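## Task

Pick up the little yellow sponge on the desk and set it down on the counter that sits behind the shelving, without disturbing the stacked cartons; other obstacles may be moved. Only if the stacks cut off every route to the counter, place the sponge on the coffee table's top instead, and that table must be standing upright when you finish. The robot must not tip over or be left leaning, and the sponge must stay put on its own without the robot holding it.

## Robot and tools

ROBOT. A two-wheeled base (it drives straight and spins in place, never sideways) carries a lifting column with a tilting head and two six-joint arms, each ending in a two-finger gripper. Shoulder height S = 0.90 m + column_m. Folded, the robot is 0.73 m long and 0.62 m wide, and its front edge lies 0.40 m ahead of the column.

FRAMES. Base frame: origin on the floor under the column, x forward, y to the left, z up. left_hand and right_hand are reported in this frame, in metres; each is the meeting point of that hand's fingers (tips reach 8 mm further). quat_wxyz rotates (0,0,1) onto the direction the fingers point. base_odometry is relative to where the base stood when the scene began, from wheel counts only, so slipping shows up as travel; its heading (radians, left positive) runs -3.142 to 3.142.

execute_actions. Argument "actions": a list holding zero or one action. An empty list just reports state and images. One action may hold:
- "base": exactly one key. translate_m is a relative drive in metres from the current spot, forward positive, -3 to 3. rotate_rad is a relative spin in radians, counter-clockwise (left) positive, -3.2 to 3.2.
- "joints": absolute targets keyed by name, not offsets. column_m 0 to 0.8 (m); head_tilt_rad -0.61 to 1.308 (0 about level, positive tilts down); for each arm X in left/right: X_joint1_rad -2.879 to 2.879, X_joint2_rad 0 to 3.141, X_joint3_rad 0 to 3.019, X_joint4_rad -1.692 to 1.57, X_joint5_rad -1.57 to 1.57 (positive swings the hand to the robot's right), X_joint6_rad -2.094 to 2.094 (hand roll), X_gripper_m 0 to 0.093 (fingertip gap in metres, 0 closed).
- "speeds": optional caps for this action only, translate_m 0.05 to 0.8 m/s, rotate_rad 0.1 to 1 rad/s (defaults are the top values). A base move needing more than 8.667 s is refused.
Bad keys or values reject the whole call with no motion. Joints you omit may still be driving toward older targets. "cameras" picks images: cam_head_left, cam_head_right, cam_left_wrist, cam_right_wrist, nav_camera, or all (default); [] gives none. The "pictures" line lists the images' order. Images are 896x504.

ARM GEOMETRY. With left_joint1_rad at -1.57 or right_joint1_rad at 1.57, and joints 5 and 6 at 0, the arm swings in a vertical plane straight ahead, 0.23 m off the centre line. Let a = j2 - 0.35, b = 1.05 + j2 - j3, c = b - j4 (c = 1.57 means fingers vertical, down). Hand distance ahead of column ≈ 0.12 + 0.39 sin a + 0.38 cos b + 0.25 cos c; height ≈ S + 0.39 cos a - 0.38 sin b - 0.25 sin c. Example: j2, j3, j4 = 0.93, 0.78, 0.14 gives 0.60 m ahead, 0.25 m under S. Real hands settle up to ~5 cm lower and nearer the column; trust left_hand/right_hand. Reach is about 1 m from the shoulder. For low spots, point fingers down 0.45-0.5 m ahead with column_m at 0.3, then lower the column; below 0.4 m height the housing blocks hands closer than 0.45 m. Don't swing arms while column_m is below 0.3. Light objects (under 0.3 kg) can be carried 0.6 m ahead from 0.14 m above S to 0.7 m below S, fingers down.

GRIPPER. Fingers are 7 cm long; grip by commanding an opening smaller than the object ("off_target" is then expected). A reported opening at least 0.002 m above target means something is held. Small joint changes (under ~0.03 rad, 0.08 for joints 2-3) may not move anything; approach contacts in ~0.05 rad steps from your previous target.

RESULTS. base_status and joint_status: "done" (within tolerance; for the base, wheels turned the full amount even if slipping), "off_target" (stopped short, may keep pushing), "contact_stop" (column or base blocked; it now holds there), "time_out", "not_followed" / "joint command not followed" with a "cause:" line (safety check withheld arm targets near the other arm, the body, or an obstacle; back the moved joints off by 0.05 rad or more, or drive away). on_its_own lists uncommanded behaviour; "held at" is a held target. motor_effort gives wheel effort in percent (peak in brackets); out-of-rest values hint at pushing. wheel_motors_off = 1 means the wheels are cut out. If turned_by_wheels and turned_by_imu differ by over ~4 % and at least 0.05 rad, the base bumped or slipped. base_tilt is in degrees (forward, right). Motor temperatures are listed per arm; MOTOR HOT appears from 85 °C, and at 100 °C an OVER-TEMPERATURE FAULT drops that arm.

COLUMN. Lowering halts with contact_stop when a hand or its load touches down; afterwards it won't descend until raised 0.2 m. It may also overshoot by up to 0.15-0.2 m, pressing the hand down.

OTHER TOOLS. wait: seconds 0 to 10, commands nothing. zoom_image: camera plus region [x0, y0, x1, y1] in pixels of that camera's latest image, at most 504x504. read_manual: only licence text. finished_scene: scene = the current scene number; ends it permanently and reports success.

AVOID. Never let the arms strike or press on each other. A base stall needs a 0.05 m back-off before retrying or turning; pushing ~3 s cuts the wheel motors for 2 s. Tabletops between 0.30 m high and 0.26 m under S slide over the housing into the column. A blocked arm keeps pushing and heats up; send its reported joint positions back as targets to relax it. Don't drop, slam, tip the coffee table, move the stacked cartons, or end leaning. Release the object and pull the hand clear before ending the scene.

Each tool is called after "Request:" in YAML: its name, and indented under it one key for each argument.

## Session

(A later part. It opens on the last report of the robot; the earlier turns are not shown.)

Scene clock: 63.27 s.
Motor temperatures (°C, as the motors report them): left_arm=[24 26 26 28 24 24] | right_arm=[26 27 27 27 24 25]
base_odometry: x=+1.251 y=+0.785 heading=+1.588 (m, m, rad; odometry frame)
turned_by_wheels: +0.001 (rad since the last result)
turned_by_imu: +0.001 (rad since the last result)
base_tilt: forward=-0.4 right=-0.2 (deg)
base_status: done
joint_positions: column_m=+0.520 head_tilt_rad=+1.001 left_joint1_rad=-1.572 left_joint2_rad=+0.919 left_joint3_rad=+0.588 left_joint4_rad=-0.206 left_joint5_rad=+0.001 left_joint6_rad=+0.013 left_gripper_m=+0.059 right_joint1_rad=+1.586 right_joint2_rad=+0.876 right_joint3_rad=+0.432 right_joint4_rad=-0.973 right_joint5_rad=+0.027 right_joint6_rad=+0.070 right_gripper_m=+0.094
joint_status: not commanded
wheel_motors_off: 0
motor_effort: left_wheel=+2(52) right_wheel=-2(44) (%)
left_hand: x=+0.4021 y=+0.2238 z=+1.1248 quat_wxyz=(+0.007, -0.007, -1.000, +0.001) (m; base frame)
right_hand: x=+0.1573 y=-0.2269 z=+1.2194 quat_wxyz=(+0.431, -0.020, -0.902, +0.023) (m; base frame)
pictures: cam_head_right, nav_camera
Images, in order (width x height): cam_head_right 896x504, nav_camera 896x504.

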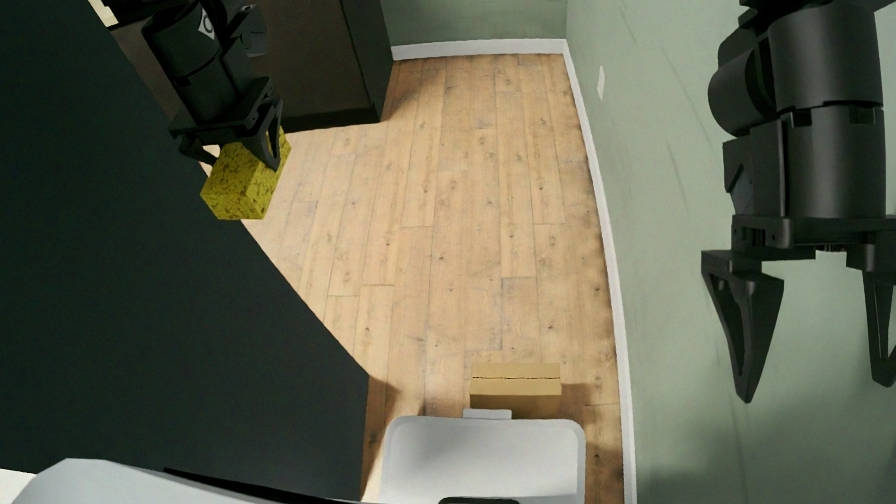

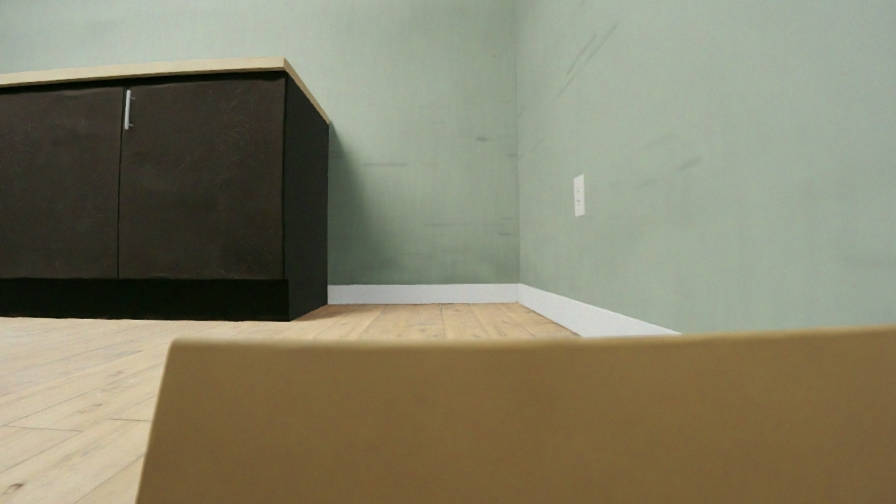

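Request:
execute_actions:
  actions:
    - {"base":{"translate_m":0.65},"speeds":{"translate_m":0.35}}
  cameras: []

Request:
execute_actions:
  actions:
    - {"base":{"rotate_rad":0.42},"speeds":{"rotate_rad":0.5},"joints":{"left_joint2_rad":1.33,"left_joint3_rad":1.62,"left_joint4_rad":-0.81,"head_tilt_rad":0.9}}
  cameras: ["cam_head_left"]

Request:
execute_actions:
  actions:
    - {"base":{"translate_m":0.55},"speeds":{"translate_m":0.35},"joints":{"column_m":0.42}}
  cameras: ["cam_head_left","cam_left_wrist"]

Scene clock: 72.87 s.
Motor temperatures (°C, as the motors report them): left_arm=[24 26 26 28 24 24] | right_arm=[26 27 27 27 24 25]
base_odometry: x=+1.240 y=+1.435 heading=+1.589 (m, m, rad; odometry frame)
turned_by_wheels: +0.001 (rad since the last result)
turned_by_imu: +0.000 (rad since the last result)
base_tilt: forward=-0.4 right=-0.2 (deg)
base_status: done
joint_positions: column_m=+0.520 head_tilt_rad=+1.001 left_joint1_rad=-1.572 left_joint2_rad=+0.919 left_joint3_rad=+0.587 left_joint4_rad=-0.206 left_joint5_rad=+0.001 left_joint6_rad=+0.013 left_gripper_m=+0.059 right_joint1_rad=+1.586 right_joint2_rad=+0.876 right_joint3_rad=+0.432 right_joint4_rad=-0.973 right_joint5_rad=+0.027 right_joint6_rad=+0.070 right_gripper_m=+0.094
joint_status: not commanded
wheel_motors_off: 0
motor_effort: left_wheel=+2(36) right_wheel=-2(40) (%)
left_hand: x=+0.4019 y=+0.2238 z=+1.1248 quat_wxyz=(+0.007, -0.007, -1.000, +0.001) (m; base frame)
right_hand: x=+0.1573 y=-0.2269 z=+1.2194 quat_wxyz=(+0.431, -0.020, -0.902, +0.023) (m; base frame)
pictures: none
No camera images: the call's "cameras" was empty. Leave "cameras" out to get every camera's image.

Scene clock: 74.73 s.
Motor temperatures (°C, as the motors report them): left_arm=[24 26 26 28 24 24] | right_arm=[26 27 27 27 24 25]
base_odometry: x=+1.240 y=+1.435 heading=+2.008 (m, m, rad; odometry frame)
turned_by_wheels: +0.419 (rad since the last result)
turned_by_imu: +0.418 (rad since the last result)
base_tilt: forward=-0.5 right=-0.2 (deg)
base_status: done
joint_positions: column_m=+0.520 head_tilt_rad=+0.915 left_joint1_rad=-1.568 left_joint2_rad=+1.323 left_joint3_rad=+1.605 left_joint4_rad=-0.802 left_joint5_rad=+0.001 left_joint6_rad=+0.013 left_gripper_m=+0.059 right_joint1_rad=+1.586 right_joint2_rad=+0.876 right_joint3_rad=+0.432 right_joint4_rad=-0.973 right_joint5_rad=+0.027 right_joint6_rad=+0.070 right_gripper_m=+0.094
joint_status: all done
wheel_motors_off: 0
motor_effort: left_wheel=-5(42) right_wheel=+5(36) (%)
left_hand: x=+0.7189 y=+0.2261 z=+1.1268 quat_wxyz=(-0.002, -0.006, -1.000, -0.001) (m; base frame)
right_hand: x=+0.1573 y=-0.2269 z=+1.2194 quat_wxyz=(+0.431, -0.020, -0.902, +0.023) (m; base frame)
pictures: cam_head_left
Images, in order (width x height): cam_head_left 896x504.

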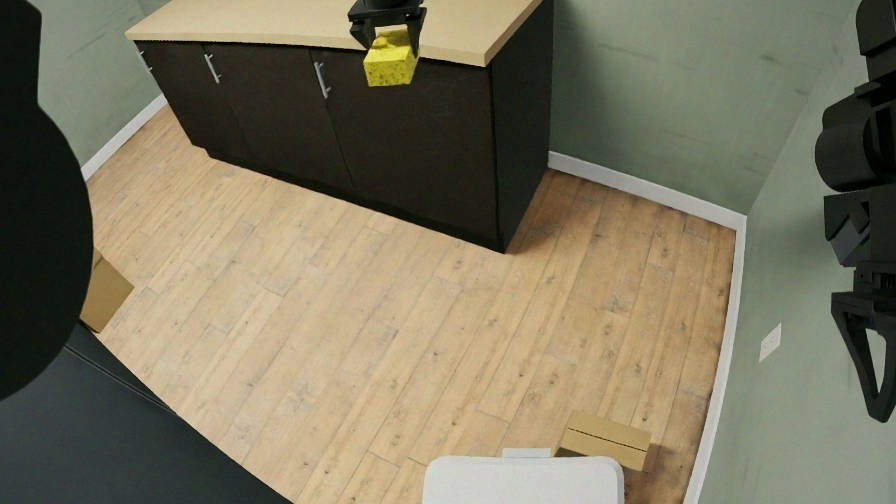

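Scene clock: 77.53 s.
Motor temperatures (°C, as the motors report them): left_arm=[24 26 27 28 24 24] | right_arm=[26 27 27 27 24 25]
base_odometry: x=+1.006 y=+1.933 heading=+2.008 (m, m, rad; odometry frame)
turned_by_wheels: +0.000 (rad since the last result)
turned_by_imu: +0.000 (rad since the last result)
base_tilt: forward=-0.4 right=-0.2 (deg)
base_status: done
joint_positions: column_m=+0.420 head_tilt_rad=+0.914 left_joint1_rad=-1.568 left_joint2_rad=+1.323 left_joint3_rad=+1.605 left_joint4_rad=-0.804 left_joint5_rad=+0.001 left_joint6_rad=+0.013 left_gripper_m=+0.059 right_joint1_rad=+1.586 right_joint2_rad=+0.876 right_joint3_rad=+0.432 right_joint4_rad=-0.973 right_joint5_rad=+0.027 right_joint6_rad=+0.070 right_gripper_m=+0.094
joint_status: all done
wheel_motors_off: 0
motor_effort: left_wheel=-1(35) right_wheel=+0(56) (%)
left_hand: x=+0.7185 y=+0.2261 z=+1.0269 quat_wxyz=(-0.001, -0.006, -1.000, -0.001) (m; base frame)
right_hand: x=+0.1574 y=-0.2269 z=+1.1196 quat_wxyz=(+0.431, -0.020, -0.902, +0.023) (m; base frame)
pictures: cam_head_left, cam_left_wrist
Images, in order (width x height): cam_head_left 896x504, cam_left_wrist 896x504.

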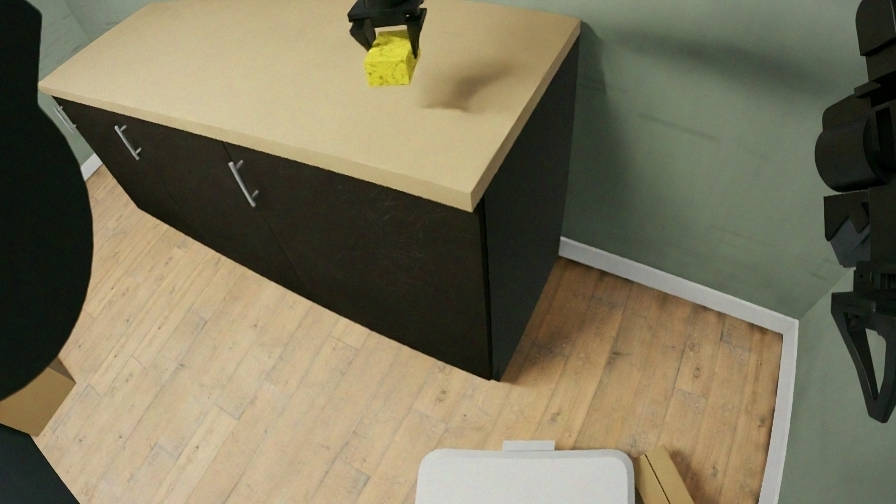

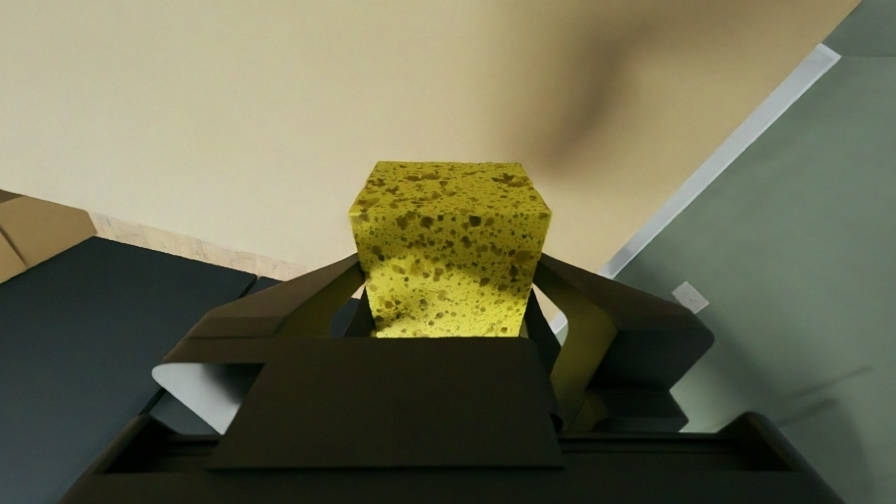

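Request:
execute_actions:
  actions:
    - {"base":{"translate_m":0.08},"joints":{"column_m":0.355}}
  cameras: []

Request:
execute_actions:
  actions:
    - {"joints":{"column_m":0.33}}
  cameras: ["cam_head_left","cam_left_wrist"]

Scene clock: 85.40 s.
Motor temperatures (°C, as the motors report them): left_arm=[24 27 27 28 24 24] | right_arm=[26 27 27 27 24 25]
base_odometry: x=+0.973 y=+2.006 heading=+2.008 (m, m, rad; odometry frame)
turned_by_wheels: +0.000 (rad since the last result)
turned_by_imu: -0.001 (rad since the last result)
base_tilt: forward=-0.4 right=-0.2 (deg)
base_status: done
joint_positions: column_m=+0.355 head_tilt_rad=+0.914 left_joint1_rad=-1.568 left_joint2_rad=+1.323 left_joint3_rad=+1.606 left_joint4_rad=-0.805 left_joint5_rad=+0.001 left_joint6_rad=+0.013 left_gripper_m=+0.059 right_joint1_rad=+1.586 right_joint2_rad=+0.876 right_joint3_rad=+0.434 right_joint4_rad=-0.973 right_joint5_rad=+0.027 right_joint6_rad=+0.070 right_gripper_m=+0.094
joint_status: all done
wheel_motors_off: 0
motor_effort: left_wheel=+0(23) right_wheel=+0(31) (%)
left_hand: x=+0.7188 y=+0.2261 z=+0.9623 quat_wxyz=(-0.001, -0.006, -1.000, -0.001) (m; base frame)
right_hand: x=+0.1586 y=-0.2269 z=+1.0542 quat_wxyz=(+0.430, -0.020, -0.902, +0.023) (m; base frame)
pictures: none
No camera images: the call's "cameras" was empty. Leave "cameras" out to get every camera's image.

Scene clock: 86.30 s.
Motor temperatures (°C, as the motors report them): left_arm=[24 27 27 28 24 24] | right_arm=[26 27 27 27 24 25]
base_odometry: x=+0.973 y=+2.006 heading=+2.008 (m, m, rad; odometry frame)
turned_by_wheels: +0.000 (rad since the last result)
turned_by_imu: +0.000 (rad since the last result)
base_tilt: forward=-0.5 right=-0.2 (deg)
base_status: not commanded
joint_positions: column_m=+0.330 head_tilt_rad=+0.914 left_joint1_rad=-1.568 left_joint2_rad=+1.323 left_joint3_rad=+1.606 left_joint4_rad=-0.806 left_joint5_rad=+0.001 left_joint6_rad=+0.013 left_gripper_m=+0.059 right_joint1_rad=+1.586 right_joint2_rad=+0.876 right_joint3_rad=+0.434 right_joint4_rad=-0.973 right_joint5_rad=+0.027 right_joint6_rad=+0.070 right_gripper_m=+0.094
joint_status: all done
wheel_motors_off: 0
motor_effort: left_wheel=-1(1) right_wheel=+0(0) (%)
left_hand: x=+0.7187 y=+0.2261 z=+0.9375 quat_wxyz=(-0.001, -0.006, -1.000, -0.001) (m; base frame)
right_hand: x=+0.1586 y=-0.2269 z=+1.0292 quat_wxyz=(+0.430, -0.020, -0.902, +0.023) (m; base frame)
pictures: cam_head_left, cam_left_wrist
Images, in order (width x height): cam_head_left 896x504, cam_left_wrist 896x504.

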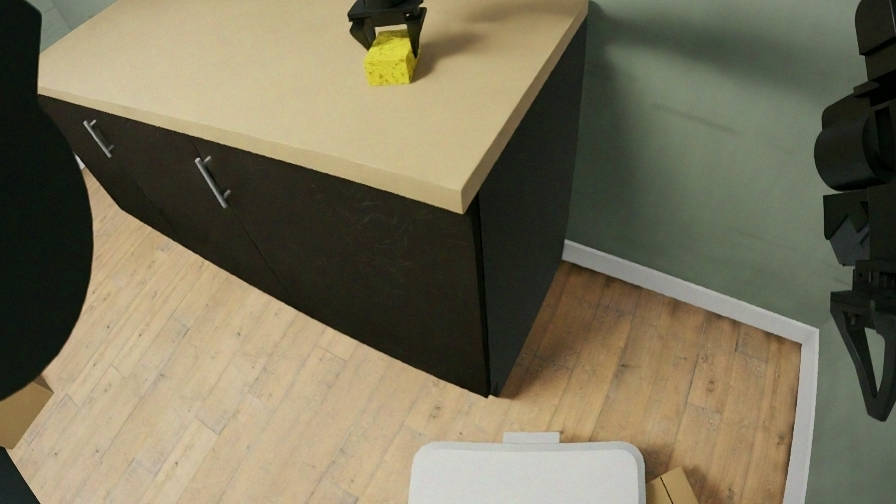

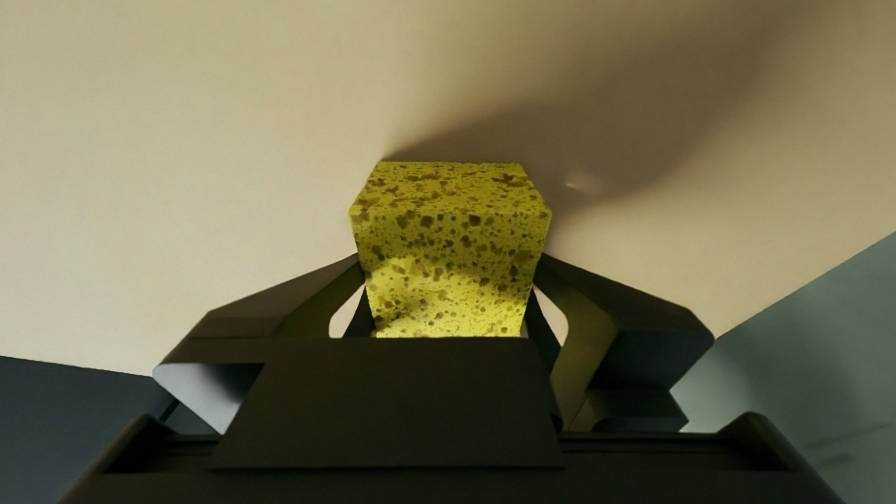

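Request:
execute_actions:
  actions:
    - {"joints":{"left_gripper_m":0.093}}
  cameras: []

Request:
execute_actions:
  actions:
    - {"joints":{"column_m":0.39}}
  cameras: ["cam_head_left"]

Scene clock: 89.07 s.
Motor temperatures (°C, as the motors report them): left_arm=[24 27 27 28 24 24] | right_arm=[26 27 27 27 24 25]
base_odometry: x=+0.973 y=+2.006 heading=+2.008 (m, m, rad; odometry frame)
turned_by_wheels: +0.000 (rad since the last result)
turned_by_imu: -0.001 (rad since the last result)
base_tilt: forward=-0.4 right=-0.2 (deg)
base_status: not commanded
joint_positions: column_m=+0.330 head_tilt_rad=+0.914 left_joint1_rad=-1.568 left_joint2_rad=+1.323 left_joint3_rad=+1.606 left_joint4_rad=-0.806 left_joint5_rad=+0.001 left_joint6_rad=+0.013 left_gripper_m=+0.093 right_joint1_rad=+1.586 right_joint2_rad=+0.876 right_joint3_rad=+0.434 right_joint4_rad=-0.973 right_joint5_rad=+0.027 right_joint6_rad=+0.070 right_gripper_m=+0.094
joint_status: all done
wheel_motors_off: 0
motor_effort: left_wheel=+0(0) right_wheel=+0(0) (%)
left_hand: x=+0.7186 y=+0.2261 z=+0.9372 quat_wxyz=(+0.000, -0.006, -1.000, -0.001) (m; base frame)
right_hand: x=+0.1586 y=-0.2269 z=+1.0292 quat_wxyz=(+0.430, -0.020, -0.902, +0.023) (m; base frame)
pictures: none
No camera images: the call's "cameras" was empty. Leave "cameras" out to get every camera's image.

Scene clock: 90.43 s.
Motor temperatures (°C, as the motors report them): left_arm=[24 27 27 28 24 24] | right_arm=[26 27 27 27 24 25]
base_odometry: x=+0.973 y=+2.006 heading=+2.008 (m, m, rad; odometry frame)
turned_by_wheels: +0.000 (rad since the last result)
turned_by_imu: +0.000 (rad since the last result)
base_tilt: forward=-0.4 right=-0.2 (deg)
base_status: not commanded
joint_positions: column_m=+0.390 head_tilt_rad=+0.914 left_joint1_rad=-1.568 left_joint2_rad=+1.323 left_joint3_rad=+1.606 left_joint4_rad=-0.806 left_joint5_rad=+0.001 left_joint6_rad=+0.013 left_gripper_m=+0.093 right_joint1_rad=+1.586 right_joint2_rad=+0.876 right_joint3_rad=+0.434 right_joint4_rad=-0.973 right_joint5_rad=+0.027 right_joint6_rad=+0.070 right_gripper_m=+0.094
joint_status: all done
wheel_motors_off: 0
motor_effort: left_wheel=+1(1) right_wheel=+0(0) (%)
left_hand: x=+0.7186 y=+0.2261 z=+0.9971 quat_wxyz=(+0.000, -0.006, -1.000, -0.001) (m; base frame)
right_hand: x=+0.1586 y=-0.2269 z=+1.0891 quat_wxyz=(+0.430, -0.020, -0.902, +0.023) (m; base frame)
pictures: cam_head_left
Images, in order (width x height): cam_head_left 896x504.

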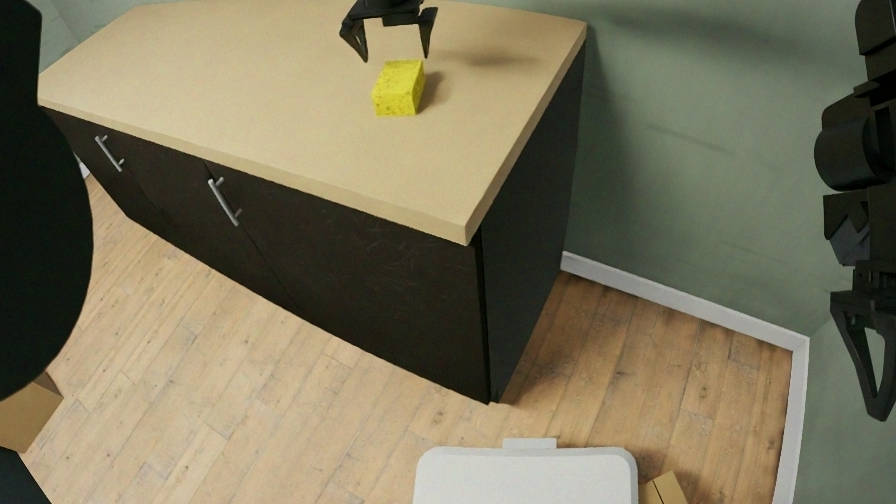

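Request:
finished_scene:
  scene: 2

The scene is finished: the task was done.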